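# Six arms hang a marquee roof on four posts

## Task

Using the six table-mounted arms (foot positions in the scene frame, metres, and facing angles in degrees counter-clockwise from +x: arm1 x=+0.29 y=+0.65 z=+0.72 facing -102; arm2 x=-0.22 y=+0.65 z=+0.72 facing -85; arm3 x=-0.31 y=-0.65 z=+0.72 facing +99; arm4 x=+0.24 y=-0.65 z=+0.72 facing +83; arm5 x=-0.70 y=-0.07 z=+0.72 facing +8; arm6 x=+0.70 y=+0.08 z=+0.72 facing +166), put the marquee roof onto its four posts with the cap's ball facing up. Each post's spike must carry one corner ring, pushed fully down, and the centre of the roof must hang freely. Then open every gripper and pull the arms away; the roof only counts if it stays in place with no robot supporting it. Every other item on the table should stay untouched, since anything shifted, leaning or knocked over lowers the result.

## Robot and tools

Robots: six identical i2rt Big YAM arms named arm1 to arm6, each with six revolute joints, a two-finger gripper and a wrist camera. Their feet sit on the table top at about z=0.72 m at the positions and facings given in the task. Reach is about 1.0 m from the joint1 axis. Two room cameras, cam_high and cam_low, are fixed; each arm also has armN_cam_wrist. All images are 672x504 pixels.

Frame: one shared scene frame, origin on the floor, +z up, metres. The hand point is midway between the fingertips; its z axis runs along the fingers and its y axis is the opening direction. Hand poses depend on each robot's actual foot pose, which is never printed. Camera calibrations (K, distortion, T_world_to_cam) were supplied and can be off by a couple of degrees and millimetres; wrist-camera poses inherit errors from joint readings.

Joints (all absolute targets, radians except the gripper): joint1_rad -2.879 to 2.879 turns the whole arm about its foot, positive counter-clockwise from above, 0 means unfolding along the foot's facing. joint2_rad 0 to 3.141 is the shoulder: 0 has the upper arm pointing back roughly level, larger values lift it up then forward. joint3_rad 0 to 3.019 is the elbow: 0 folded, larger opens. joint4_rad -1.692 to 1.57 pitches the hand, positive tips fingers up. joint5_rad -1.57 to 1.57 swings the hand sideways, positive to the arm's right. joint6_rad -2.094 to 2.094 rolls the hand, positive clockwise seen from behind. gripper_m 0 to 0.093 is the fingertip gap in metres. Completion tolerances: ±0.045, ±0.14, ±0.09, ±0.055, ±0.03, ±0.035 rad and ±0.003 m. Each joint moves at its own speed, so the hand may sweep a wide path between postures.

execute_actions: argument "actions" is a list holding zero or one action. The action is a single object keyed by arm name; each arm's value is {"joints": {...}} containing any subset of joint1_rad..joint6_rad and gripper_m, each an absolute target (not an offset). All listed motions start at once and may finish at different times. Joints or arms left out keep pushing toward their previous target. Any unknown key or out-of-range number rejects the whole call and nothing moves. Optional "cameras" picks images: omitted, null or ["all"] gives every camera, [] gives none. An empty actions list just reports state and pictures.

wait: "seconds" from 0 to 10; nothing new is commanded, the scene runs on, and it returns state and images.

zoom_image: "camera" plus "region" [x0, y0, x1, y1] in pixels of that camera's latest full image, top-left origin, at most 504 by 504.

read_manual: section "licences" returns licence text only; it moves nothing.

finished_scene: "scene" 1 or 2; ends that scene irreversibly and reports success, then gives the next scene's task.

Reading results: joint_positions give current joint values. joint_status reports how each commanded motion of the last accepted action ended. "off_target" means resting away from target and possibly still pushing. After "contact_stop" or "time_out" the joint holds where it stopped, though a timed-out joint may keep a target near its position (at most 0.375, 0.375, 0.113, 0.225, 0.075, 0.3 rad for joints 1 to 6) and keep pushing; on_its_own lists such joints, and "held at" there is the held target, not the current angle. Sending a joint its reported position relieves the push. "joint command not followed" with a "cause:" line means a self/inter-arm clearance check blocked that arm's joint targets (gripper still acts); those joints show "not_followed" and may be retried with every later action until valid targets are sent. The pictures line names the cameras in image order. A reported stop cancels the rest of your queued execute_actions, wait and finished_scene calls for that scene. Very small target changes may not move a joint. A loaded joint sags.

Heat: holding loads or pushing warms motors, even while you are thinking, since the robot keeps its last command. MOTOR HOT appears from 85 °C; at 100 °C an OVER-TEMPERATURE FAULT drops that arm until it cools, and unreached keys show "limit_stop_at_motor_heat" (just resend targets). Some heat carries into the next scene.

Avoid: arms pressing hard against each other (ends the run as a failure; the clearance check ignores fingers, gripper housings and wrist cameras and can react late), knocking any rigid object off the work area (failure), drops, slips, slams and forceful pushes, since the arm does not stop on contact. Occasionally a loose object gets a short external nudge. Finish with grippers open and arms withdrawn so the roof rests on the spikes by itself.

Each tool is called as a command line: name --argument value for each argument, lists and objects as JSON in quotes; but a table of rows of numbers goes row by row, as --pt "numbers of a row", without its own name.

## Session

execute_actions --actions '[]'

zoom_image --camera "cam_high" --region '[190, 130, 470, 360]'

Scene clock: 0.00 s.
Motor temperatures (°C, as the motors report them): arm1=[22 20 23 22 23 22] | arm2=[23 22 24 21 23 24] | arm3=[20 20 24 21 23 21] | arm4=[20 23 23 23 23 23] | arm5=[20 22 23 23 23 21] | arm6=[21 22 24 23 20 23]
arm1.joint_positions: joint1_rad=+0.250 joint2_rad=+0.416 joint3_rad=+0.550 joint4_rad=-1.257 joint5_rad=+0.191 joint6_rad=-0.399 gripper_m=+0.094
arm1.joint_status: not commanded
arm1.hand: x=+0.2692 y=+0.4624 z=+0.9684 quat_wxyz=(-0.062, -0.524, -0.817, +0.232) (m; scene frame)
arm2.joint_positions: joint1_rad=-0.335 joint2_rad=+0.517 joint3_rad=+0.386 joint4_rad=-1.016 joint5_rad=-0.238 joint6_rad=+0.306 gripper_m=+0.095
arm2.joint_status: not commanded
arm2.hand: x=-0.2217 y=+0.4403 z=+0.9252 quat_wxyz=(-0.227, -0.826, -0.514, +0.047) (m; scene frame)
arm3.joint_positions: joint1_rad=+0.107 joint2_rad=+0.344 joint3_rad=+0.661 joint4_rad=-1.387 joint5_rad=+0.285 joint6_rad=+0.505 gripper_m=+0.094
arm3.joint_status: not commanded
arm3.hand: x=-0.3086 y=-0.4804 z=+1.0339 quat_wxyz=(-0.223, +0.569, -0.770, -0.180) (m; scene frame)
arm4.joint_positions: joint1_rad=-0.210 joint2_rad=+0.454 joint3_rad=+0.469 joint4_rad=-1.103 joint5_rad=-0.136 joint6_rad=-0.543 gripper_m=+0.095
arm4.joint_status: not commanded
arm4.hand: x=+0.2807 y=-0.4454 z=+0.9440 quat_wxyz=(-0.198, +0.771, -0.588, -0.142) (m; scene frame)
arm5.joint_positions: joint1_rad=+0.396 joint2_rad=+0.391 joint3_rad=+0.589 joint4_rad=-1.302 joint5_rad=+0.085 joint6_rad=+0.263 gripper_m=+0.095
arm5.joint_status: not commanded
arm5.hand: x=-0.5355 y=+0.0058 z=+1.0187 quat_wxyz=(-0.235, +0.110, -0.965, -0.048) (m; scene frame)
arm6.joint_positions: joint1_rad=-0.298 joint2_rad=+0.494 joint3_rad=+0.452 joint4_rad=-1.055 joint5_rad=-0.296 joint6_rad=-0.186 gripper_m=+0.095
arm6.joint_status: not commanded
arm6.hand: x=+0.4987 y=+0.1555 z=+0.9369 quat_wxyz=(+0.046, +0.947, -0.157, -0.276) (m; scene frame)
pictures: arm1_cam_wrist, arm2_cam_wrist, arm3_cam_wrist, arm4_cam_wrist, arm5_cam_wrist, arm6_cam_wrist, cam_high, cam_low
Images, in order (width x height): arm1_cam_wrist 672x504, arm2_cam_wrist 672x504, arm3_cam_wrist 672x504, arm4_cam_wrist 672x504, arm5_cam_wrist 672x504, arm6_cam_wrist 672x504, cam_high 672x504, cam_low 672x504.

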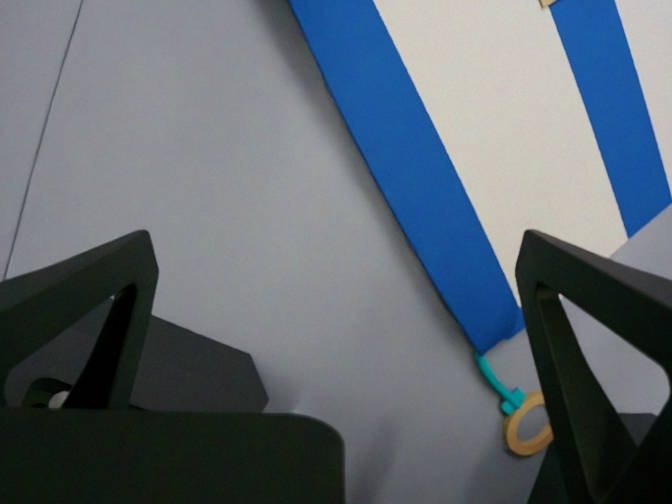

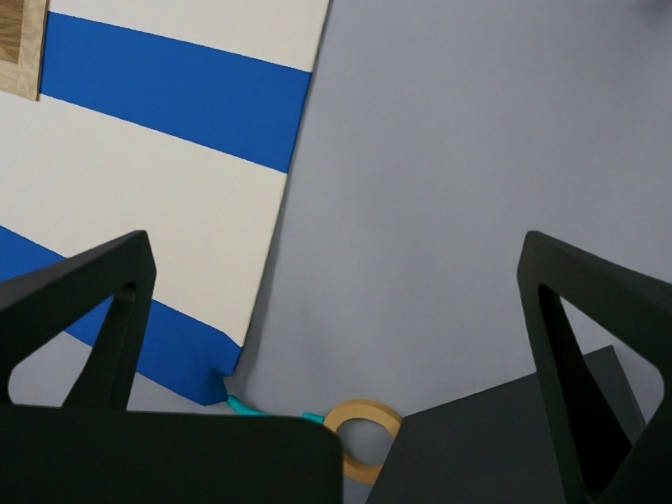

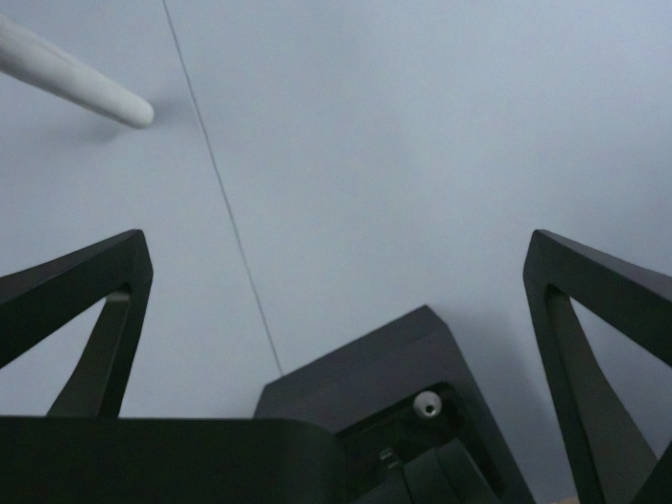

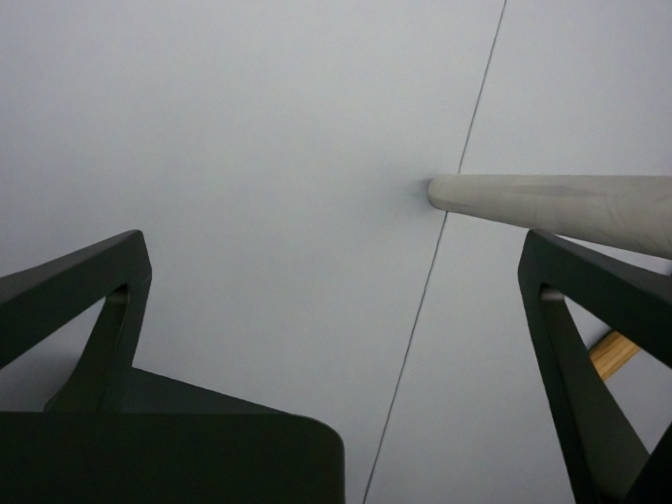

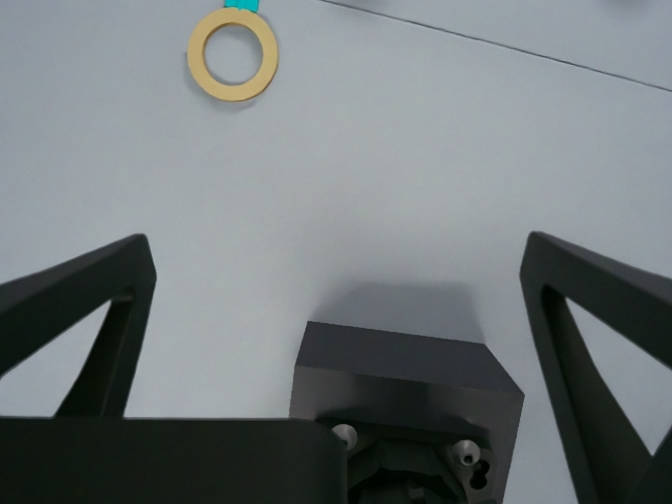

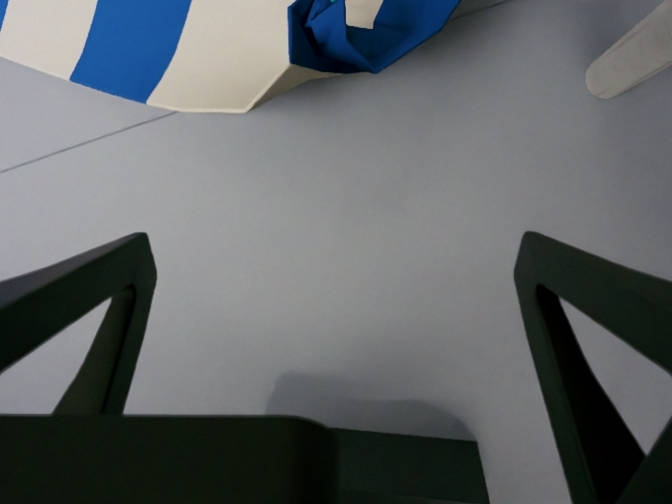

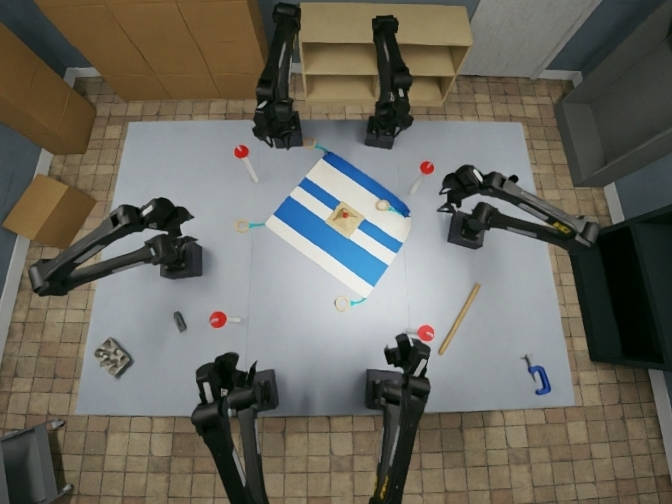

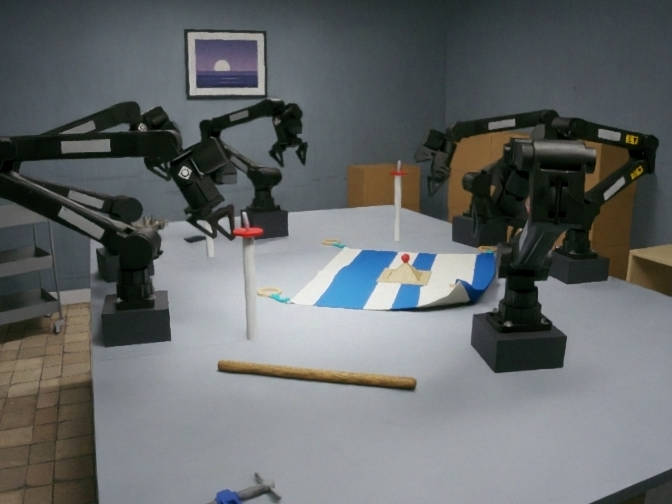

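Region (190, 130, 470, 360) of cam_high's 672x504 image, scaled by 1.800, with more detail than that image has; it fills the top 414 rows of this view, and the rest is white.

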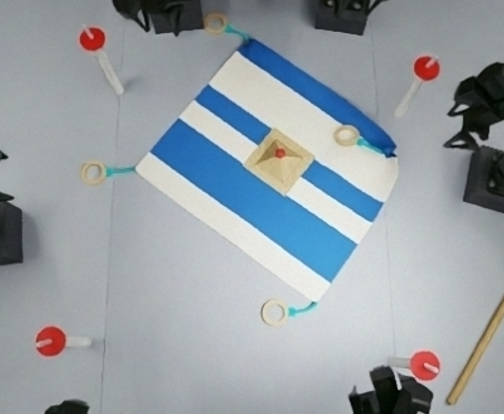

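execute_actions --actions '[{"arm1":{"joints":{"joint1_rad":-0.8,"joint5_rad":0,"joint6_rad":0}},"arm3":{"joints":{"joint1_rad":-0.45,"joint5_rad":0,"joint6_rad":0}},"arm2":{"joints":{"joint1_rad":0.2,"joint2_rad":1.09,"joint3_rad":0.8,"joint4_rad":-1.26,"joint5_rad":0,"joint6_rad":0}},"arm4":{"joints":{"joint1_rad":0.527,"joint2_rad":1.665,"joint3_rad":0.98,"joint4_rad":-0.845,"joint5_rad":0,"joint6_rad":1.96}},"arm5":{"joints":{"joint1_rad":0.505,"joint2_rad":1.555,"joint3_rad":0.715,"joint4_rad":-0.69,"joint5_rad":0,"joint6_rad":0.52}},"arm6":{"joints":{"joint1_rad":-0.035,"joint2_rad":1.69,"joint3_rad":1.085,"joint4_rad":-0.925,"joint5_rad":0,"joint6_rad":0.05}}}]' --cameras '["arm2_cam_wrist","arm4_cam_wrist","arm5_cam_wrist","arm6_cam_wrist","cam_high"]'

Scene clock: 8.07 s.
Motor temperatures (°C, as the motors report them): arm1=[22 20 26 22 23 22] | arm2=[23 22 27 21 23 24] | arm3=[20 20 27 21 23 21] | arm4=[20 23 25 23 23 23] | arm5=[20 22 26 23 23 21] | arm6=[21 23 27 23 20 23]
arm1.joint_positions: joint1_rad=-0.791 joint2_rad=+0.416 joint3_rad=+0.550 joint4_rad=-1.257 joint5_rad=+0.003 joint6_rad=-0.011 gripper_m=+0.094
arm1.joint_status: all done
arm1.hand: x=+0.1329 y=+0.5442 z=+0.9632 quat_wxyz=(-0.069, -0.930, -0.296, +0.207) (m; scene frame)
arm2.joint_positions: joint1_rad=+0.191 joint2_rad=+1.088 joint3_rad=+0.766 joint4_rad=-1.248 joint5_rad=-0.004 joint6_rad=+0.012 gripper_m=+0.095
arm2.joint_status: all done
arm2.hand: x=-0.1341 y=+0.3934 z=+0.9483 quat_wxyz=(+0.002, -0.587, -0.809, -0.009) (m; scene frame)
arm3.joint_positions: joint1_rad=-0.444 joint2_rad=+0.344 joint3_rad=+0.661 joint4_rad=-1.387 joint5_rad=+0.005 joint6_rad=+0.008 gripper_m=+0.094
arm3.joint_status: all done
arm3.hand: x=-0.2633 y=-0.4903 z=+1.0275 quat_wxyz=(-0.200, +0.583, -0.772, -0.155) (m; scene frame)
arm4.joint_positions: joint1_rad=+0.528 joint2_rad=+1.654 joint3_rad=+0.972 joint4_rad=-0.847 joint5_rad=+0.001 joint6_rad=+1.945 gripper_m=+0.095
arm4.joint_status: all done
arm4.hand: x=+0.0625 y=-0.2603 z=+0.8111 quat_wxyz=(+0.006, +0.027, -0.999, -0.016) (m; scene frame)
arm5.joint_positions: joint1_rad=+0.499 joint2_rad=+1.539 joint3_rad=+0.678 joint4_rad=-0.708 joint5_rad=+0.005 joint6_rad=+0.513 gripper_m=+0.095
arm5.joint_status: all done
arm5.hand: x=-0.4315 y=+0.1168 z=+0.8015 quat_wxyz=(-0.008, +0.050, -0.999, +0.002) (m; scene frame)
arm6.joint_positions: joint1_rad=-0.043 joint2_rad=+1.693 joint3_rad=+1.056 joint4_rad=-0.924 joint5_rad=-0.003 joint6_rad=+0.040 gripper_m=+0.095
arm6.joint_status: all done
arm6.hand: x=+0.2797 y=+0.2245 z=+0.8230 quat_wxyz=(+0.002, +0.983, -0.185, -0.012) (m; scene frame)
pictures: arm2_cam_wrist, arm4_cam_wrist, arm5_cam_wrist, arm6_cam_wrist, cam_high
camera_calibration (this result's frames):
arm2_cam_wrist: T_world_to_cam=[[-0.947225, -0.319595, -0.024962, 0.0231872], [-0.271247, 0.757557, 0.593745, -0.890163], [-0.170848, 0.569181, -0.804266, 0.635796], [0, 0, 0, 1]] pos_world=[-0.110866, 0.319876, 1.04046]
arm4_cam_wrist: T_world_to_cam=[[0.0625062, -0.997606, -0.0295781, -0.241211], [-0.795582, -0.0676984, 0.602052, -0.452315], [-0.602613, -0.0141001, -0.797909, 0.805368], [0, 0, 0, 1]] pos_world=[0.140548, -0.259899, 0.907793]
arm5_cam_wrist: T_world_to_cam=[[0.0845396, -0.996415, -0.00310904, 0.15317], [-0.819878, -0.071334, 0.568078, -0.793881], [-0.566263, -0.045476, -0.822969, 0.541356], [0, 0, 0, 1]] pos_world=[-0.357284, 0.120609, 0.896981]
arm6_cam_wrist: T_world_to_cam=[[0.362009, 0.932154, -0.00620695, -0.307308], [0.77125, -0.295768, 0.563645, -0.609472], [0.523568, -0.208832, -0.825994, 0.706976], [0, 0, 0, 1]] pos_world=[0.211154, 0.253835, 0.925576]
Images, in order (width x height): arm2_cam_wrist 672x504, arm4_cam_wrist 672x504, arm5_cam_wrist 672x504, arm6_cam_wrist 672x504, cam_high 672x504.

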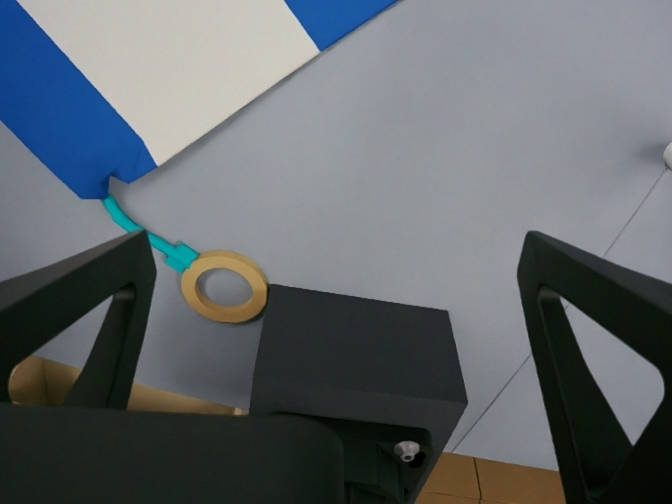

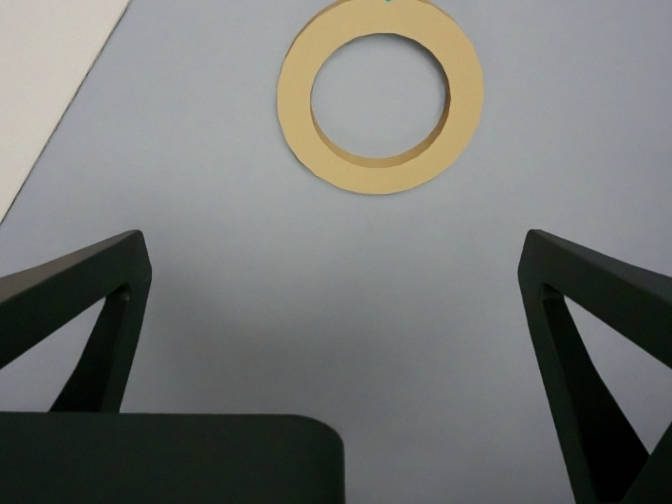

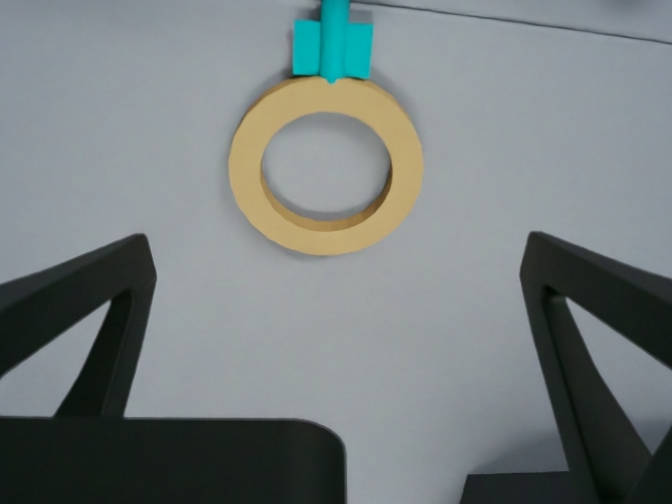

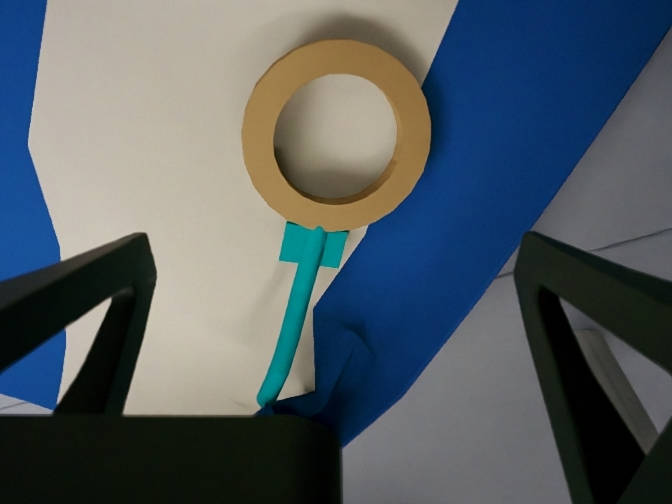

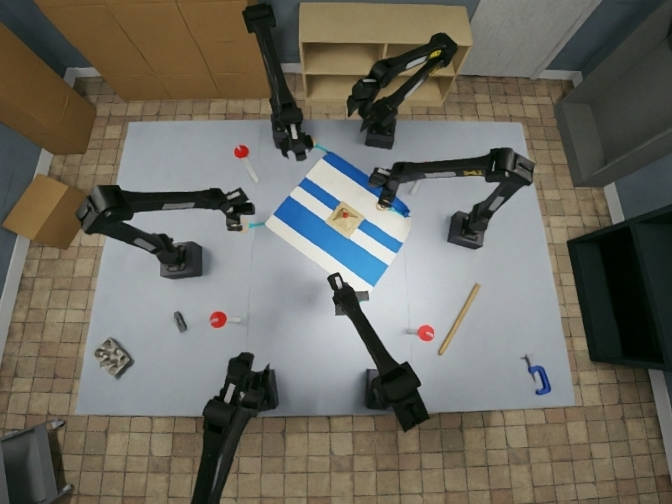

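execute_actions --actions '[{"arm4":{"joints":{"joint1_rad":0.5,"joint2_rad":1.80,"joint3_rad":0.886,"joint4_rad":-0.652}},"arm5":{"joints":{"joint1_rad":0.525,"joint2_rad":1.745,"joint3_rad":0.623,"joint4_rad":-0.445}},"arm6":{"joints":{"joint2_rad":1.85,"joint3_rad":1.02,"joint4_rad":-0.722}}}]' --cameras '["arm4_cam_wrist","arm5_cam_wrist","arm6_cam_wrist"]'

Scene clock: 10.63 s.
Motor temperatures (°C, as the motors report them): arm1=[22 20 27 22 23 22] | arm2=[23 22 28 21 23 24] | arm3=[20 20 28 21 23 21] | arm4=[20 23 25 23 23 23] | arm5=[20 22 26 23 23 21] | arm6=[21 23 27 23 20 23]
arm1.joint_positions: joint1_rad=-0.791 joint2_rad=+0.416 joint3_rad=+0.550 joint4_rad=-1.257 joint5_rad=+0.003 joint6_rad=-0.011 gripper_m=+0.094
arm1.joint_status: not commanded
arm1.hand: x=+0.1329 y=+0.5442 z=+0.9632 quat_wxyz=(-0.069, -0.930, -0.296, +0.207) (m; scene frame)
arm2.joint_positions: joint1_rad=+0.191 joint2_rad=+1.088 joint3_rad=+0.766 joint4_rad=-1.248 joint5_rad=-0.004 joint6_rad=+0.012 gripper_m=+0.095
arm2.joint_status: not commanded
arm2.hand: x=-0.1341 y=+0.3934 z=+0.9483 quat_wxyz=(+0.002, -0.587, -0.809, -0.009) (m; scene frame)
arm3.joint_positions: joint1_rad=-0.444 joint2_rad=+0.344 joint3_rad=+0.661 joint4_rad=-1.387 joint5_rad=+0.005 joint6_rad=+0.008 gripper_m=+0.094
arm3.joint_status: not commanded
arm3.hand: x=-0.2633 y=-0.4903 z=+1.0275 quat_wxyz=(-0.200, +0.583, -0.772, -0.155) (m; scene frame)
arm4.joint_positions: joint1_rad=+0.509 joint2_rad=+1.784 joint3_rad=+0.893 joint4_rad=-0.667 joint5_rad=+0.001 joint6_rad=+1.946 gripper_m=+0.095
arm4.joint_status: all done
arm4.hand: x=+0.0771 y=-0.2726 z=+0.7385 quat_wxyz=(+0.000, +0.017, -1.000, -0.002) (m; scene frame)
arm5.joint_positions: joint1_rad=+0.516 joint2_rad=+1.732 joint3_rad=+0.628 joint4_rad=-0.463 joint5_rad=+0.003 joint6_rad=+0.514 gripper_m=+0.095
arm5.joint_status: all done
arm5.hand: x=-0.4377 y=+0.1190 z=+0.7323 quat_wxyz=(-0.008, +0.058, -0.998, +0.001) (m; scene frame)
arm6.joint_positions: joint1_rad=-0.043 joint2_rad=+1.861 joint3_rad=+1.014 joint4_rad=-0.732 joint5_rad=-0.003 joint6_rad=+0.041 gripper_m=+0.095
arm6.joint_status: all done
arm6.hand: x=+0.2773 y=+0.2249 z=+0.7398 quat_wxyz=(+0.003, +0.983, -0.185, -0.003) (m; scene frame)
pictures: arm4_cam_wrist, arm5_cam_wrist, arm6_cam_wrist
camera_calibration (this result's frames):
arm4_cam_wrist: T_world_to_cam=[[0.0421137, -0.999112, -0.00128542, -0.276277], [-0.804331, -0.0346666, 0.593169, -0.381608], [-0.592687, -0.0239466, -0.805077, 0.757835], [0, 0, 0, 1]] pos_world=[0.153855, -0.271113, 0.836118]
arm5_cam_wrist: T_world_to_cam=[[0.100533, -0.994917, -0.00573101, 0.164435], [-0.819038, -0.0860286, 0.567253, -0.756793], [-0.564863, -0.0523337, -0.823524, 0.482862], [0, 0, 0, 1]] pos_world=[-0.363622, 0.123763, 0.827884]
arm6_cam_wrist: T_world_to_cam=[[0.362387, 0.932014, -0.0051189, -0.308278], [0.761407, -0.292875, 0.578345, -0.569344], [0.537526, -0.213482, -0.815776, 0.629176], [0, 0, 0, 1]] pos_world=[0.20702, 0.254891, 0.840966]
Images, in order (width x height): arm4_cam_wrist 672x504, arm5_cam_wrist 672x504, arm6_cam_wrist 672x504.

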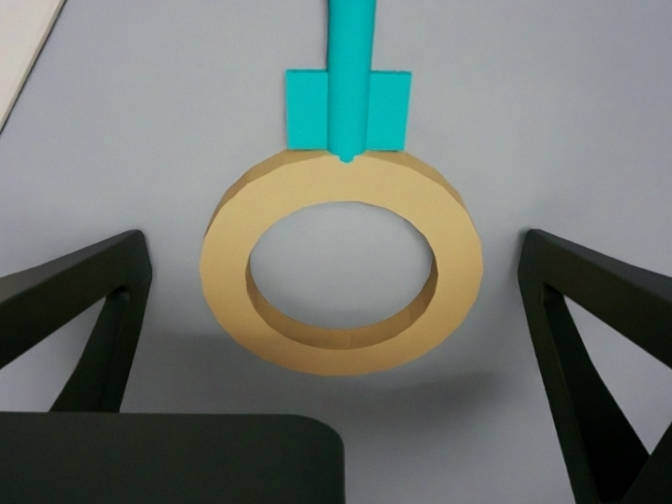

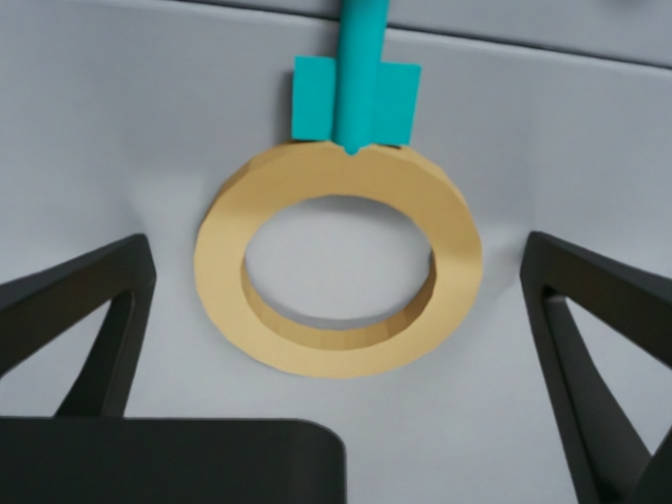

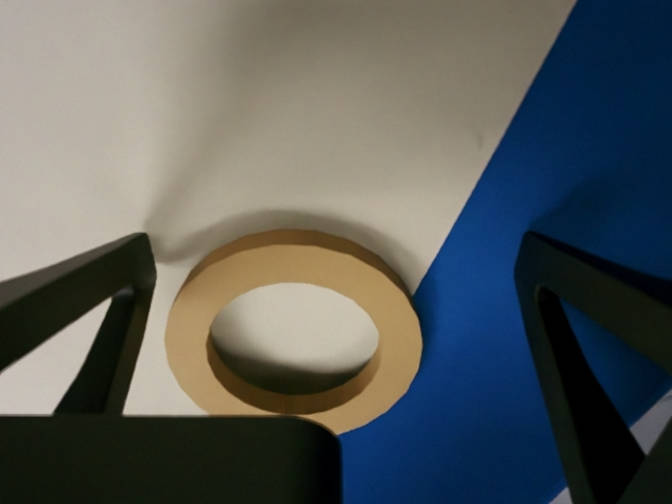

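execute_actions --actions '[{"arm4":{"joints":{"joint2_rad":1.815,"joint1_rad":0.525}},"arm5":{"joints":{"gripper_m":0.055}},"arm6":{"joints":{"joint1_rad":-0.008,"joint2_rad":1.79,"joint3_rad":0.945,"joint4_rad":-0.70}}}]' --cameras '["arm4_cam_wrist","arm6_cam_wrist"]'

Scene clock: 12.30 s.
Motor temperatures (°C, as the motors report them): arm1=[22 20 27 22 23 22] | arm2=[23 22 28 21 23 24] | arm3=[20 20 29 21 23 21] | arm4=[20 23 25 23 23 23] | arm5=[20 22 26 23 23 21] | arm6=[21 23 27 23 20 23]
arm1.joint_positions: joint1_rad=-0.791 joint2_rad=+0.416 joint3_rad=+0.550 joint4_rad=-1.257 joint5_rad=+0.003 joint6_rad=-0.011 gripper_m=+0.094
arm1.joint_status: not commanded
arm1.hand: x=+0.1329 y=+0.5442 z=+0.9632 quat_wxyz=(-0.069, -0.930, -0.296, +0.207) (m; scene frame)
arm2.joint_positions: joint1_rad=+0.191 joint2_rad=+1.088 joint3_rad=+0.766 joint4_rad=-1.248 joint5_rad=-0.004 joint6_rad=+0.012 gripper_m=+0.095
arm2.joint_status: not commanded
arm2.hand: x=-0.1341 y=+0.3934 z=+0.9483 quat_wxyz=(+0.002, -0.587, -0.809, -0.009) (m; scene frame)
arm3.joint_positions: joint1_rad=-0.444 joint2_rad=+0.344 joint3_rad=+0.661 joint4_rad=-1.387 joint5_rad=+0.005 joint6_rad=+0.008 gripper_m=+0.094
arm3.joint_status: not commanded
arm3.hand: x=-0.2633 y=-0.4903 z=+1.0275 quat_wxyz=(-0.200, +0.583, -0.772, -0.155) (m; scene frame)
arm4.joint_positions: joint1_rad=+0.512 joint2_rad=+1.791 joint3_rad=+0.893 joint4_rad=-0.667 joint5_rad=+0.001 joint6_rad=+1.946 gripper_m=+0.095
arm4.joint_status: all done
arm4.hand: x=+0.0766 y=-0.2742 z=+0.7360 quat_wxyz=(-0.001, +0.018, -1.000, +0.001) (m; scene frame)
arm5.joint_positions: joint1_rad=+0.516 joint2_rad=+1.732 joint3_rad=+0.628 joint4_rad=-0.463 joint5_rad=+0.003 joint6_rad=+0.514 gripper_m=+0.067
arm5.joint_status: gripper_m off_target (ended at +0.067, target +0.055)
arm5.hand: x=-0.4377 y=+0.1190 z=+0.7323 quat_wxyz=(-0.008, +0.058, -0.998, +0.001) (m; scene frame)
arm6.joint_positions: joint1_rad=-0.014 joint2_rad=+1.797 joint3_rad=+0.946 joint4_rad=-0.708 joint5_rad=-0.002 joint6_rad=+0.041 gripper_m=+0.095
arm6.joint_status: all done
arm6.hand: x=+0.2914 y=+0.2075 z=+0.7490 quat_wxyz=(+0.002, +0.985, -0.171, -0.012) (m; scene frame)
pictures: arm4_cam_wrist, arm6_cam_wrist
camera_calibration (this result's frames):
arm4_cam_wrist: T_world_to_cam=[[0.0447728, -0.998986, 0.00477651, -0.282462], [-0.805763, -0.0332856, 0.591302, -0.378719], [-0.590543, -0.030323, -0.806436, 0.754559], [0, 0, 0, 1]] pos_world=[0.153089, -0.271901, 0.83379]
arm6_cam_wrist: T_world_to_cam=[[0.335932, 0.941872, -0.00516167, -0.29135], [0.779879, -0.275074, 0.562248, -0.587556], [0.528145, -0.192903, -0.826953, 0.632161], [0, 0, 0, 1]] pos_world=[0.222223, 0.234739, 0.851615]
Images, in order (width x height): arm4_cam_wrist 672x504, arm6_cam_wrist 672x504.

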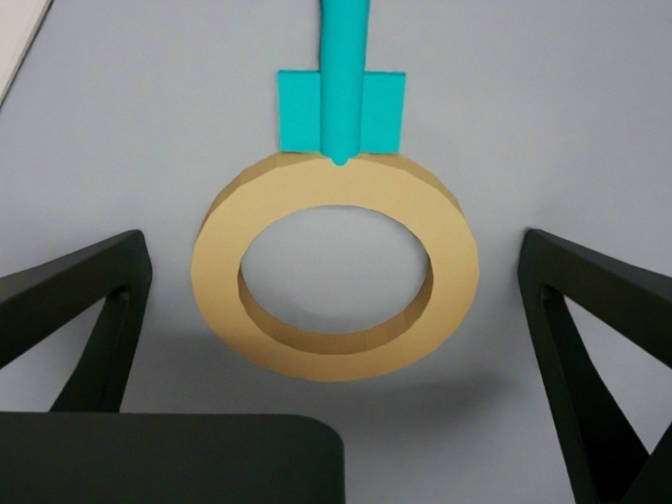

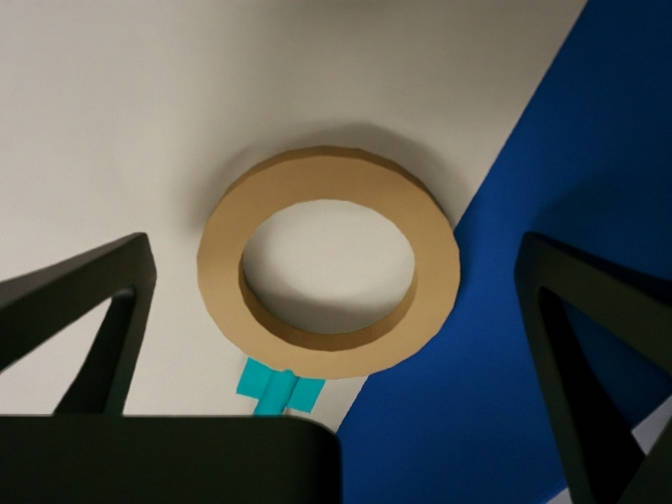

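execute_actions --actions '[{"arm4":{"joints":{"gripper_m":0.055}},"arm6":{"joints":{"joint2_rad":1.825,"joint4_rad":-0.735,"joint6_rad":0.25}}}]' --cameras '["arm6_cam_wrist"]'

execute_actions --actions '[{"arm6":{"joints":{"gripper_m":0.055}}}]' --cameras '["arm6_cam_wrist","arm4_cam_wrist"]'

Scene clock: 14.17 s.
Motor temperatures (°C, as the motors report them): arm1=[22 20 27 22 23 22] | arm2=[23 22 29 21 23 24] | arm3=[20 20 29 21 23 21] | arm4=[20 23 25 23 23 23] | arm5=[20 22 26 23 23 21] | arm6=[21 23 27 23 20 23]
arm1.joint_positions: joint1_rad=-0.791 joint2_rad=+0.416 joint3_rad=+0.550 joint4_rad=-1.257 joint5_rad=+0.003 joint6_rad=-0.011 gripper_m=+0.094
arm1.joint_status: not commanded
arm1.hand: x=+0.1329 y=+0.5442 z=+0.9632 quat_wxyz=(-0.069, -0.930, -0.296, +0.207) (m; scene frame)
arm2.joint_positions: joint1_rad=+0.191 joint2_rad=+1.088 joint3_rad=+0.766 joint4_rad=-1.248 joint5_rad=-0.004 joint6_rad=+0.012 gripper_m=+0.095
arm2.joint_status: not commanded
arm2.hand: x=-0.1341 y=+0.3934 z=+0.9483 quat_wxyz=(+0.002, -0.587, -0.809, -0.009) (m; scene frame)
arm3.joint_positions: joint1_rad=-0.444 joint2_rad=+0.344 joint3_rad=+0.661 joint4_rad=-1.387 joint5_rad=+0.005 joint6_rad=+0.008 gripper_m=+0.094
arm3.joint_status: not commanded
arm3.hand: x=-0.2633 y=-0.4903 z=+1.0275 quat_wxyz=(-0.200, +0.583, -0.772, -0.155) (m; scene frame)
arm4.joint_positions: joint1_rad=+0.512 joint2_rad=+1.791 joint3_rad=+0.893 joint4_rad=-0.667 joint5_rad=+0.001 joint6_rad=+1.947 gripper_m=+0.067
arm4.joint_status: gripper_m off_target (ended at +0.067, target +0.055)
arm4.hand: x=+0.0766 y=-0.2742 z=+0.7360 quat_wxyz=(-0.001, +0.018, -1.000, +0.001) (m; scene frame)
arm5.joint_positions: joint1_rad=+0.516 joint2_rad=+1.732 joint3_rad=+0.628 joint4_rad=-0.463 joint5_rad=+0.003 joint6_rad=+0.514 gripper_m=+0.067
arm5.joint_status: not commanded
arm5.hand: x=-0.4377 y=+0.1190 z=+0.7323 quat_wxyz=(-0.008, +0.058, -0.998, +0.001) (m; scene frame)
arm6.joint_positions: joint1_rad=-0.014 joint2_rad=+1.813 joint3_rad=+0.946 joint4_rad=-0.727 joint5_rad=-0.002 joint6_rad=+0.239 gripper_m=+0.095
arm6.joint_status: all done
arm6.hand: x=+0.2985 y=+0.2052 z=+0.7425 quat_wxyz=(+0.004, +0.963, -0.268, +0.005) (m; scene frame)
pictures: arm6_cam_wrist
camera_calibration (this result's frames):
arm6_cam_wrist: T_world_to_cam=[[0.515283, 0.857019, -0.00149367, -0.330497], [0.691519, -0.414745, 0.591429, -0.556679], [0.506246, -0.305786, -0.806356, 0.637015], [0, 0, 0, 1]] pos_world=[0.232767, 0.247153, 0.842403]
Images, in order (width x height): arm6_cam_wrist 672x504.

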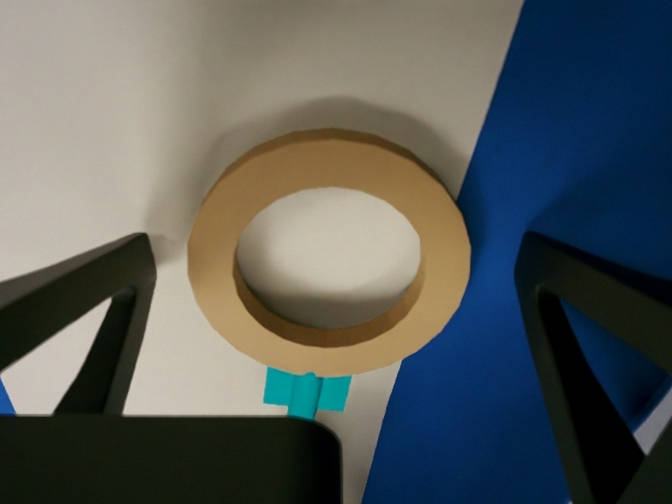

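Scene clock: 14.73 s.
Motor temperatures (°C, as the motors report them): arm1=[22 20 28 22 23 22] | arm2=[23 22 29 21 23 24] | arm3=[20 20 29 21 23 21] | arm4=[20 23 25 23 23 23] | arm5=[20 22 26 23 23 21] | arm6=[21 23 27 23 20 23]
arm1.joint_positions: joint1_rad=-0.791 joint2_rad=+0.416 joint3_rad=+0.550 joint4_rad=-1.257 joint5_rad=+0.003 joint6_rad=-0.011 gripper_m=+0.094
arm1.joint_status: not commanded
arm1.hand: x=+0.1329 y=+0.5442 z=+0.9632 quat_wxyz=(-0.069, -0.930, -0.296, +0.207) (m; scene frame)
arm2.joint_positions: joint1_rad=+0.191 joint2_rad=+1.088 joint3_rad=+0.766 joint4_rad=-1.248 joint5_rad=-0.004 joint6_rad=+0.012 gripper_m=+0.095
arm2.joint_status: not commanded
arm2.hand: x=-0.1341 y=+0.3934 z=+0.9483 quat_wxyz=(+0.002, -0.587, -0.809, -0.009) (m; scene frame)
arm3.joint_positions: joint1_rad=-0.444 joint2_rad=+0.344 joint3_rad=+0.661 joint4_rad=-1.387 joint5_rad=+0.005 joint6_rad=+0.008 gripper_m=+0.094
arm3.joint_status: not commanded
arm3.hand: x=-0.2633 y=-0.4903 z=+1.0275 quat_wxyz=(-0.200, +0.583, -0.772, -0.155) (m; scene frame)
arm4.joint_positions: joint1_rad=+0.512 joint2_rad=+1.791 joint3_rad=+0.893 joint4_rad=-0.667 joint5_rad=+0.001 joint6_rad=+1.947 gripper_m=+0.067
arm4.joint_status: not commanded
arm4.hand: x=+0.0766 y=-0.2742 z=+0.7360 quat_wxyz=(-0.001, +0.018, -1.000, +0.001) (m; scene frame)
arm5.joint_positions: joint1_rad=+0.516 joint2_rad=+1.732 joint3_rad=+0.628 joint4_rad=-0.463 joint5_rad=+0.003 joint6_rad=+0.514 gripper_m=+0.067
arm5.joint_status: not commanded
arm5.hand: x=-0.4377 y=+0.1190 z=+0.7323 quat_wxyz=(-0.008, +0.058, -0.998, +0.001) (m; scene frame)
arm6.joint_positions: joint1_rad=-0.014 joint2_rad=+1.813 joint3_rad=+0.946 joint4_rad=-0.727 joint5_rad=-0.002 joint6_rad=+0.241 gripper_m=+0.068
arm6.joint_status: gripper_m off_target (ended at +0.068, target +0.055)
arm6.hand: x=+0.2986 y=+0.2052 z=+0.7425 quat_wxyz=(+0.003, +0.963, -0.268, +0.005) (m; scene frame)
pictures: arm4_cam_wrist, arm6_cam_wrist
camera_calibration (this result's frames):
arm4_cam_wrist: T_world_to_cam=[[0.0443917, -0.999003, 0.0047757, -0.282437], [-0.805776, -0.0329787, 0.591302, -0.378633], [-0.590555, -0.030097, -0.806436, 0.754622], [0, 0, 0, 1]] pos_world=[0.15309, -0.27193, 0.83379]
arm6_cam_wrist: T_world_to_cam=[[0.516259, 0.856432, -0.00101884, -0.331107], [0.690757, -0.415686, 0.591658, -0.55649], [0.506292, -0.306153, -0.806188, 0.636908], [0, 0, 0, 1]] pos_world=[0.232875, 0.247236, 0.842383]
Images, in order (width x height): arm4_cam_wrist 672x504, arm6_cam_wrist 672x504.

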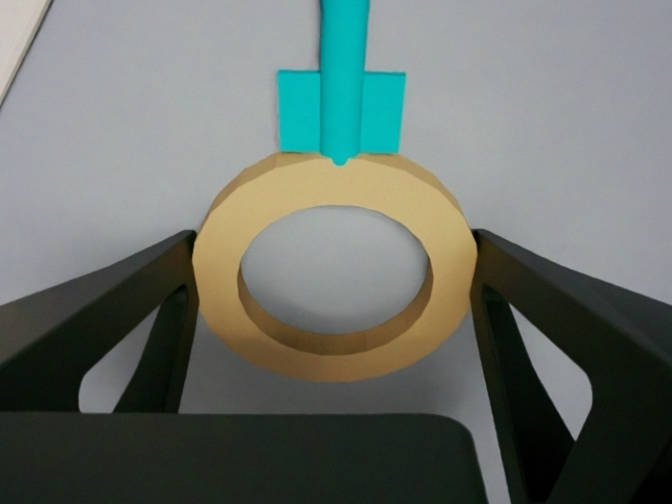

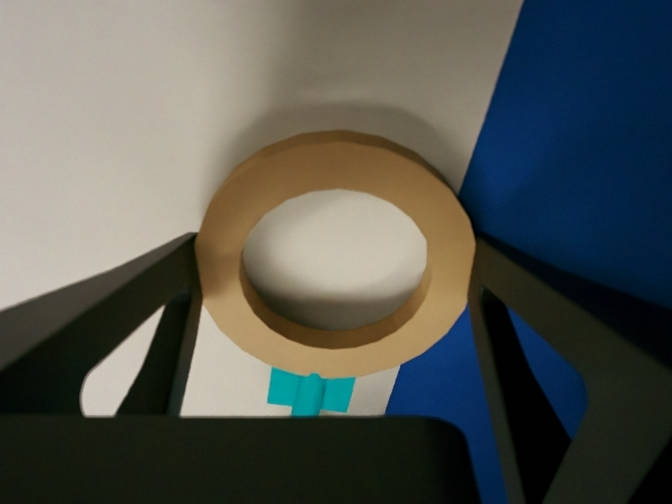

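execute_actions --actions '[{"arm2":{"joints":{"joint2_rad":0.8}},"arm4":{"joints":{"joint1_rad":0.3,"joint2_rad":1.44,"joint3_rad":0.88,"joint4_rad":-1.0,"joint6_rad":0.6}},"arm5":{"joints":{"joint1_rad":0.0,"joint2_rad":1.425,"joint3_rad":0.77,"joint4_rad":-0.9,"joint6_rad":-0.4}},"arm6":{"joints":{"joint1_rad":0.2,"joint2_rad":1.46,"joint3_rad":0.93,"joint4_rad":-1.03,"joint6_rad":1.0}}}]' --cameras '["cam_high","cam_low"]'

Scene clock: 18.03 s.
Motor temperatures (°C, as the motors report them): arm1=[22 20 28 22 23 22] | arm2=[23 22 29 21 23 24] | arm3=[20 20 30 21 23 21] | arm4=[20 23 25 23 23 23] | arm5=[20 22 26 23 23 21] | arm6=[21 23 27 23 20 23]
arm1.joint_positions: joint1_rad=-0.791 joint2_rad=+0.416 joint3_rad=+0.550 joint4_rad=-1.257 joint5_rad=+0.003 joint6_rad=-0.011 gripper_m=+0.094
arm1.joint_status: not commanded
arm1.hand: x=+0.1329 y=+0.5442 z=+0.9632 quat_wxyz=(-0.069, -0.930, -0.296, +0.207) (m; scene frame)
arm2.joint_positions: joint1_rad=+0.191 joint2_rad=+0.790 joint3_rad=+0.766 joint4_rad=-1.249 joint5_rad=-0.004 joint6_rad=+0.012 gripper_m=+0.095
arm2.joint_status: all done
arm2.hand: x=-0.1379 y=+0.4027 z=+1.0210 quat_wxyz=(-0.119, -0.582, -0.801, +0.077) (m; scene frame)
arm3.joint_positions: joint1_rad=-0.444 joint2_rad=+0.344 joint3_rad=+0.661 joint4_rad=-1.387 joint5_rad=+0.005 joint6_rad=+0.008 gripper_m=+0.094
arm3.joint_status: not commanded
arm3.hand: x=-0.2633 y=-0.4903 z=+1.0275 quat_wxyz=(-0.200, +0.583, -0.772, -0.155) (m; scene frame)
arm4.joint_positions: joint1_rad=+0.287 joint2_rad=+1.421 joint3_rad=+0.887 joint4_rad=-0.984 joint5_rad=+0.001 joint6_rad=+0.615 gripper_m=+0.067
arm4.joint_status: all done
arm4.hand: x=+0.1705 y=-0.2816 z=+0.8709 quat_wxyz=(-0.010, +0.541, -0.841, -0.021) (m; scene frame)
arm5.joint_positions: joint1_rad=+0.002 joint2_rad=+1.406 joint3_rad=+0.765 joint4_rad=-0.882 joint5_rad=+0.001 joint6_rad=-0.392 gripper_m=+0.067
arm5.joint_status: all done
arm5.hand: x=-0.3583 y=-0.0311 z=+0.8683 quat_wxyz=(-0.029, +0.251, -0.968, +0.006) (m; scene frame)
arm6.joint_positions: joint1_rad=+0.209 joint2_rad=+1.450 joint3_rad=+0.925 joint4_rad=-1.022 joint5_rad=-0.001 joint6_rad=+0.990 gripper_m=+0.068
arm6.joint_status: all done
arm6.hand: x=+0.3223 y=+0.1102 z=+0.8749 quat_wxyz=(+0.009, +0.860, -0.509, -0.016) (m; scene frame)
pictures: cam_high, cam_low
Images, in order (width x height): cam_high 672x504, cam_low 672x504.

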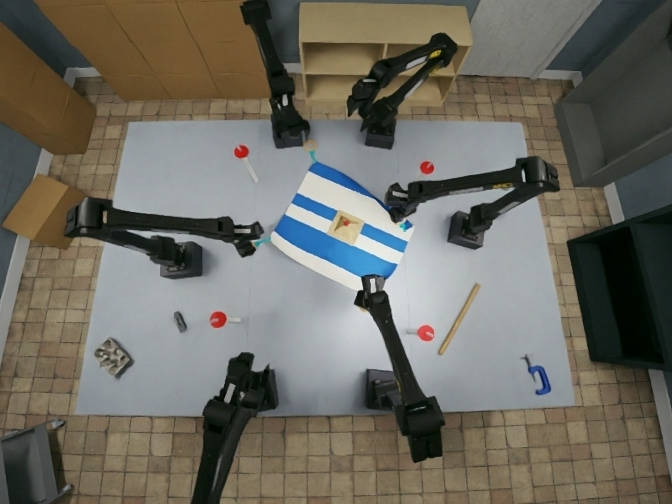

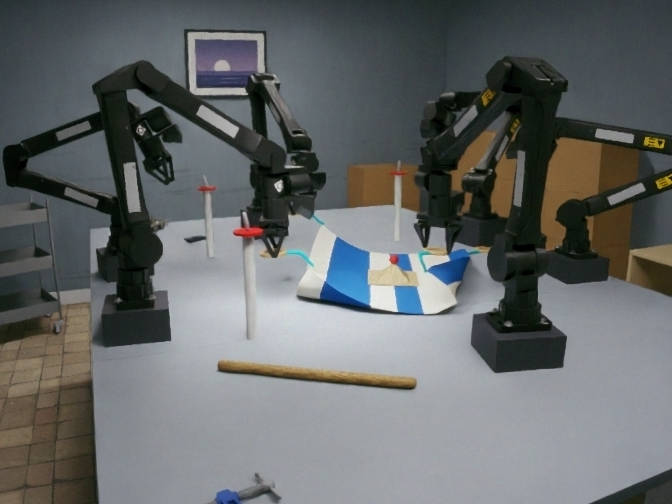

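execute_actions --actions '[{"arm2":{"joints":{"joint2_rad":1.0}},"arm4":{"joints":{"joint1_rad":0.2,"joint2_rad":1.18,"joint3_rad":0.72,"joint4_rad":-1.12,"joint6_rad":-0.2}},"arm5":{"joints":{"joint1_rad":-0.47,"joint6_rad":-1.2}},"arm6":{"joints":{"joint1_rad":0.4,"joint6_rad":1.8}}}]' --cameras '["cam_high","arm2_cam_wrist"]'

Scene clock: 20.93 s.
Motor temperatures (°C, as the motors report them): arm1=[22 20 29 22 23 22] | arm2=[23 22 30 21 23 24] | arm3=[20 20 30 21 23 21] | arm4=[20 23 25 23 23 23] | arm5=[20 22 26 23 23 21] | arm6=[21 23 27 23 20 23]
arm1.joint_positions: joint1_rad=-0.791 joint2_rad=+0.416 joint3_rad=+0.550 joint4_rad=-1.257 joint5_rad=+0.003 joint6_rad=-0.011 gripper_m=+0.094
arm1.joint_status: not commanded
arm1.hand: x=+0.1329 y=+0.5442 z=+0.9632 quat_wxyz=(-0.069, -0.930, -0.296, +0.207) (m; scene frame)
arm2.joint_positions: joint1_rad=+0.191 joint2_rad=+1.004 joint3_rad=+0.766 joint4_rad=-1.249 joint5_rad=-0.004 joint6_rad=+0.011 gripper_m=+0.095
arm2.joint_status: all done
arm2.hand: x=-0.1345 y=+0.3941 z=+0.9691 quat_wxyz=(-0.032, -0.587, -0.809, +0.015) (m; scene frame)
arm3.joint_positions: joint1_rad=-0.444 joint2_rad=+0.344 joint3_rad=+0.661 joint4_rad=-1.387 joint5_rad=+0.005 joint6_rad=+0.008 gripper_m=+0.094
arm3.joint_status: not commanded
arm3.hand: x=-0.2633 y=-0.4903 z=+1.0275 quat_wxyz=(-0.200, +0.583, -0.772, -0.155) (m; scene frame)
arm4.joint_positions: joint1_rad=+0.200 joint2_rad=+1.169 joint3_rad=+0.724 joint4_rad=-1.109 joint5_rad=+0.001 joint6_rad=-0.185 gripper_m=+0.067
arm4.joint_status: all done
arm4.hand: x=+0.2116 y=-0.3657 z=+0.8917 quat_wxyz=(-0.005, +0.801, -0.599, -0.002) (m; scene frame)
arm5.joint_positions: joint1_rad=-0.469 joint2_rad=+1.406 joint3_rad=+0.765 joint4_rad=-0.882 joint5_rad=+0.001 joint6_rad=-1.192 gripper_m=+0.067
arm5.joint_status: all done
arm5.hand: x=-0.3779 y=-0.1904 z=+0.8681 quat_wxyz=(-0.022, +0.406, -0.914, +0.019) (m; scene frame)
arm6.joint_positions: joint1_rad=+0.405 joint2_rad=+1.450 joint3_rad=+0.925 joint4_rad=-1.022 joint5_rad=+0.000 joint6_rad=+1.790 gripper_m=+0.068
arm6.joint_status: all done
arm6.hand: x=+0.3237 y=+0.0363 z=+0.8749 quat_wxyz=(+0.015, +0.670, -0.742, -0.011) (m; scene frame)
pictures: arm2_cam_wrist, cam_high
camera_calibration (this result's frames):
arm2_cam_wrist: T_world_to_cam=[[-0.946677, -0.321215, -0.0249739, 0.0242401], [-0.28594, 0.801934, 0.524538, -0.855533], [-0.148462, 0.503709, -0.851021, 0.726165], [0, 0, 0, 1]] pos_world=[-0.113876, 0.328091, 1.06735]
Images, in order (width x height): arm2_cam_wrist 672x504, cam_high 672x504.

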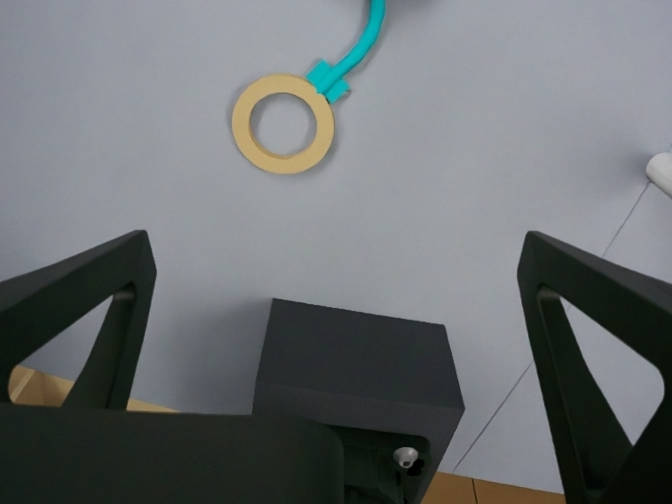

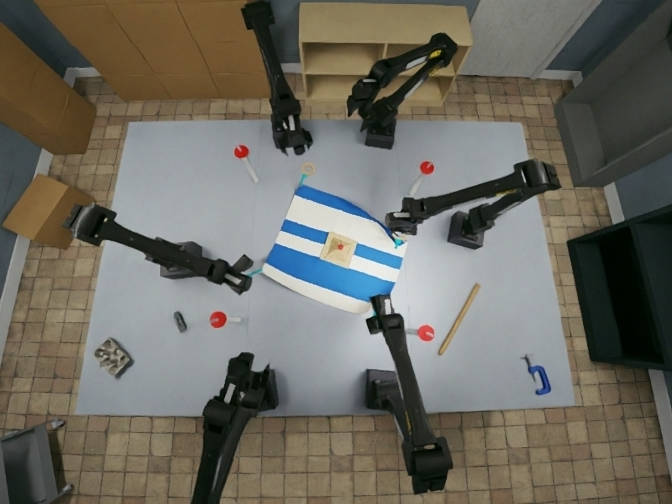

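execute_actions --actions '[{"arm2":{"joints":{"joint1_rad":0.375,"joint2_rad":1.36,"joint3_rad":0.42,"joint4_rad":-0.61,"joint6_rad":0.9}}}]' --cameras '["arm2_cam_wrist"]'

Scene clock: 24.00 s.
Motor temperatures (°C, as the motors report them): arm1=[22 20 29 22 23 22] | arm2=[23 22 30 21 23 24] | arm3=[20 20 31 21 23 21] | arm4=[20 23 25 23 23 23] | arm5=[20 23 26 23 23 21] | arm6=[21 23 27 23 20 23]
arm1.joint_positions: joint1_rad=-0.791 joint2_rad=+0.416 joint3_rad=+0.550 joint4_rad=-1.257 joint5_rad=+0.003 joint6_rad=-0.011 gripper_m=+0.094
arm1.joint_status: not commanded
arm1.hand: x=+0.1329 y=+0.5442 z=+0.9632 quat_wxyz=(-0.069, -0.930, -0.296, +0.207) (m; scene frame)
arm2.joint_positions: joint1_rad=+0.368 joint2_rad=+1.361 joint3_rad=+0.407 joint4_rad=-0.624 joint5_rad=-0.002 joint6_rad=+0.889 gripper_m=+0.095
arm2.joint_status: all done
arm2.hand: x=-0.1096 y=+0.4506 z=+0.7761 quat_wxyz=(+0.009, -0.829, -0.559, -0.008) (m; scene frame)
arm3.joint_positions: joint1_rad=-0.444 joint2_rad=+0.344 joint3_rad=+0.661 joint4_rad=-1.387 joint5_rad=+0.005 joint6_rad=+0.008 gripper_m=+0.094
arm3.joint_status: not commanded
arm3.hand: x=-0.2633 y=-0.4903 z=+1.0275 quat_wxyz=(-0.200, +0.583, -0.772, -0.155) (m; scene frame)
arm4.joint_positions: joint1_rad=+0.200 joint2_rad=+1.169 joint3_rad=+0.724 joint4_rad=-1.109 joint5_rad=+0.001 joint6_rad=-0.186 gripper_m=+0.067
arm4.joint_status: not commanded
arm4.hand: x=+0.2116 y=-0.3657 z=+0.8917 quat_wxyz=(-0.005, +0.801, -0.599, -0.002) (m; scene frame)
arm5.joint_positions: joint1_rad=-0.469 joint2_rad=+1.406 joint3_rad=+0.765 joint4_rad=-0.882 joint5_rad=+0.001 joint6_rad=-1.192 gripper_m=+0.067
arm5.joint_status: not commanded
arm5.hand: x=-0.3779 y=-0.1904 z=+0.8681 quat_wxyz=(-0.022, +0.406, -0.913, +0.019) (m; scene frame)
arm6.joint_positions: joint1_rad=+0.405 joint2_rad=+1.450 joint3_rad=+0.925 joint4_rad=-1.022 joint5_rad=+0.000 joint6_rad=+1.791 gripper_m=+0.068
arm6.joint_status: not commanded
arm6.hand: x=+0.3237 y=+0.0363 z=+0.8749 quat_wxyz=(+0.015, +0.670, -0.743, -0.011) (m; scene frame)
pictures: arm2_cam_wrist
camera_calibration (this result's frames):
arm2_cam_wrist: T_world_to_cam=[[-0.930678, 0.365798, -0.0054521, -0.26186], [0.289217, 0.7448, 0.601354, -0.763273], [0.224035, 0.55809, -0.798964, 0.513062], [0, 0, 0, 1]] pos_world=[-0.1379, 0.377939, 0.867488]
Images, in order (width x height): arm2_cam_wrist 672x504.

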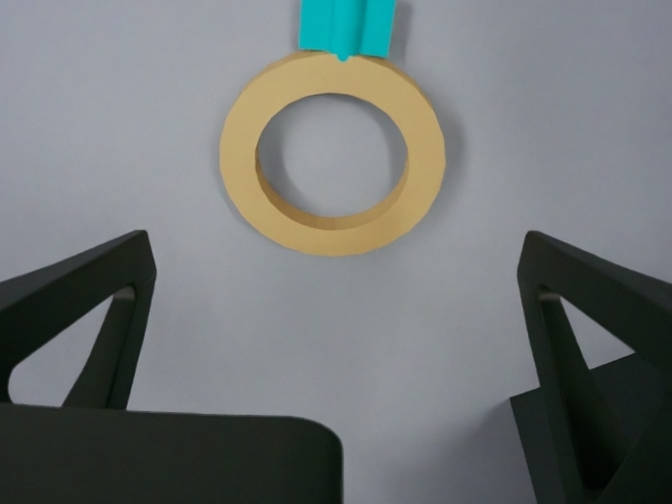

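execute_actions --actions '[{"arm2":{"joints":{"joint1_rad":0.34,"joint2_rad":1.565,"joint3_rad":0.41,"joint4_rad":-0.405}}}]' --cameras '["arm2_cam_wrist"]'

Scene clock: 25.97 s.
Motor temperatures (°C, as the motors report them): arm1=[22 20 29 22 23 22] | arm2=[23 22 30 21 23 24] | arm3=[20 20 31 21 23 21] | arm4=[20 23 26 23 23 23] | arm5=[20 23 26 23 23 21] | arm6=[21 23 27 23 20 23]
arm1.joint_positions: joint1_rad=-0.791 joint2_rad=+0.416 joint3_rad=+0.550 joint4_rad=-1.257 joint5_rad=+0.003 joint6_rad=-0.011 gripper_m=+0.094
arm1.joint_status: not commanded
arm1.hand: x=+0.1329 y=+0.5442 z=+0.9632 quat_wxyz=(-0.069, -0.930, -0.296, +0.207) (m; scene frame)
arm2.joint_positions: joint1_rad=+0.353 joint2_rad=+1.560 joint3_rad=+0.407 joint4_rad=-0.418 joint5_rad=-0.002 joint6_rad=+0.889 gripper_m=+0.095
arm2.joint_status: all done
arm2.hand: x=-0.1070 y=+0.4392 z=+0.7332 quat_wxyz=(+0.006, -0.834, -0.552, -0.007) (m; scene frame)
arm3.joint_positions: joint1_rad=-0.444 joint2_rad=+0.344 joint3_rad=+0.661 joint4_rad=-1.387 joint5_rad=+0.005 joint6_rad=+0.008 gripper_m=+0.094
arm3.joint_status: not commanded
arm3.hand: x=-0.2633 y=-0.4903 z=+1.0275 quat_wxyz=(-0.200, +0.583, -0.772, -0.155) (m; scene frame)
arm4.joint_positions: joint1_rad=+0.200 joint2_rad=+1.169 joint3_rad=+0.724 joint4_rad=-1.109 joint5_rad=+0.001 joint6_rad=-0.186 gripper_m=+0.067
arm4.joint_status: not commanded
arm4.hand: x=+0.2116 y=-0.3657 z=+0.8917 quat_wxyz=(-0.005, +0.801, -0.599, -0.002) (m; scene frame)
arm5.joint_positions: joint1_rad=-0.469 joint2_rad=+1.406 joint3_rad=+0.765 joint4_rad=-0.882 joint5_rad=+0.001 joint6_rad=-1.192 gripper_m=+0.067
arm5.joint_status: not commanded
arm5.hand: x=-0.3779 y=-0.1904 z=+0.8681 quat_wxyz=(-0.022, +0.406, -0.913, +0.019) (m; scene frame)
arm6.joint_positions: joint1_rad=+0.405 joint2_rad=+1.450 joint3_rad=+0.925 joint4_rad=-1.022 joint5_rad=+0.000 joint6_rad=+1.791 gripper_m=+0.068
arm6.joint_status: not commanded
arm6.hand: x=+0.3237 y=+0.0363 z=+0.8749 quat_wxyz=(+0.015, +0.670, -0.743, -0.011) (m; scene frame)
pictures: arm2_cam_wrist
camera_calibration (this result's frames):
arm2_cam_wrist: T_world_to_cam=[[-0.924798, 0.38033, -0.00988074, -0.257983], [0.299322, 0.743361, 0.598182, -0.72575], [0.234852, 0.55024, -0.8013, 0.490883], [0, 0, 0, 1]] pos_world=[-0.136634, 0.36751, 0.824926]
Images, in order (width x height): arm2_cam_wrist 672x504.

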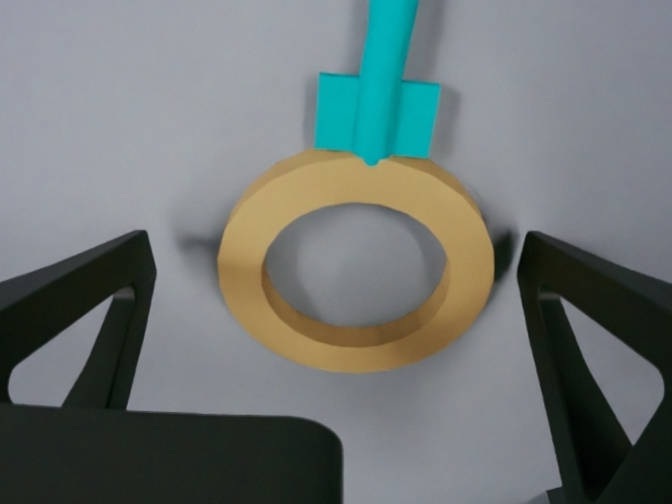

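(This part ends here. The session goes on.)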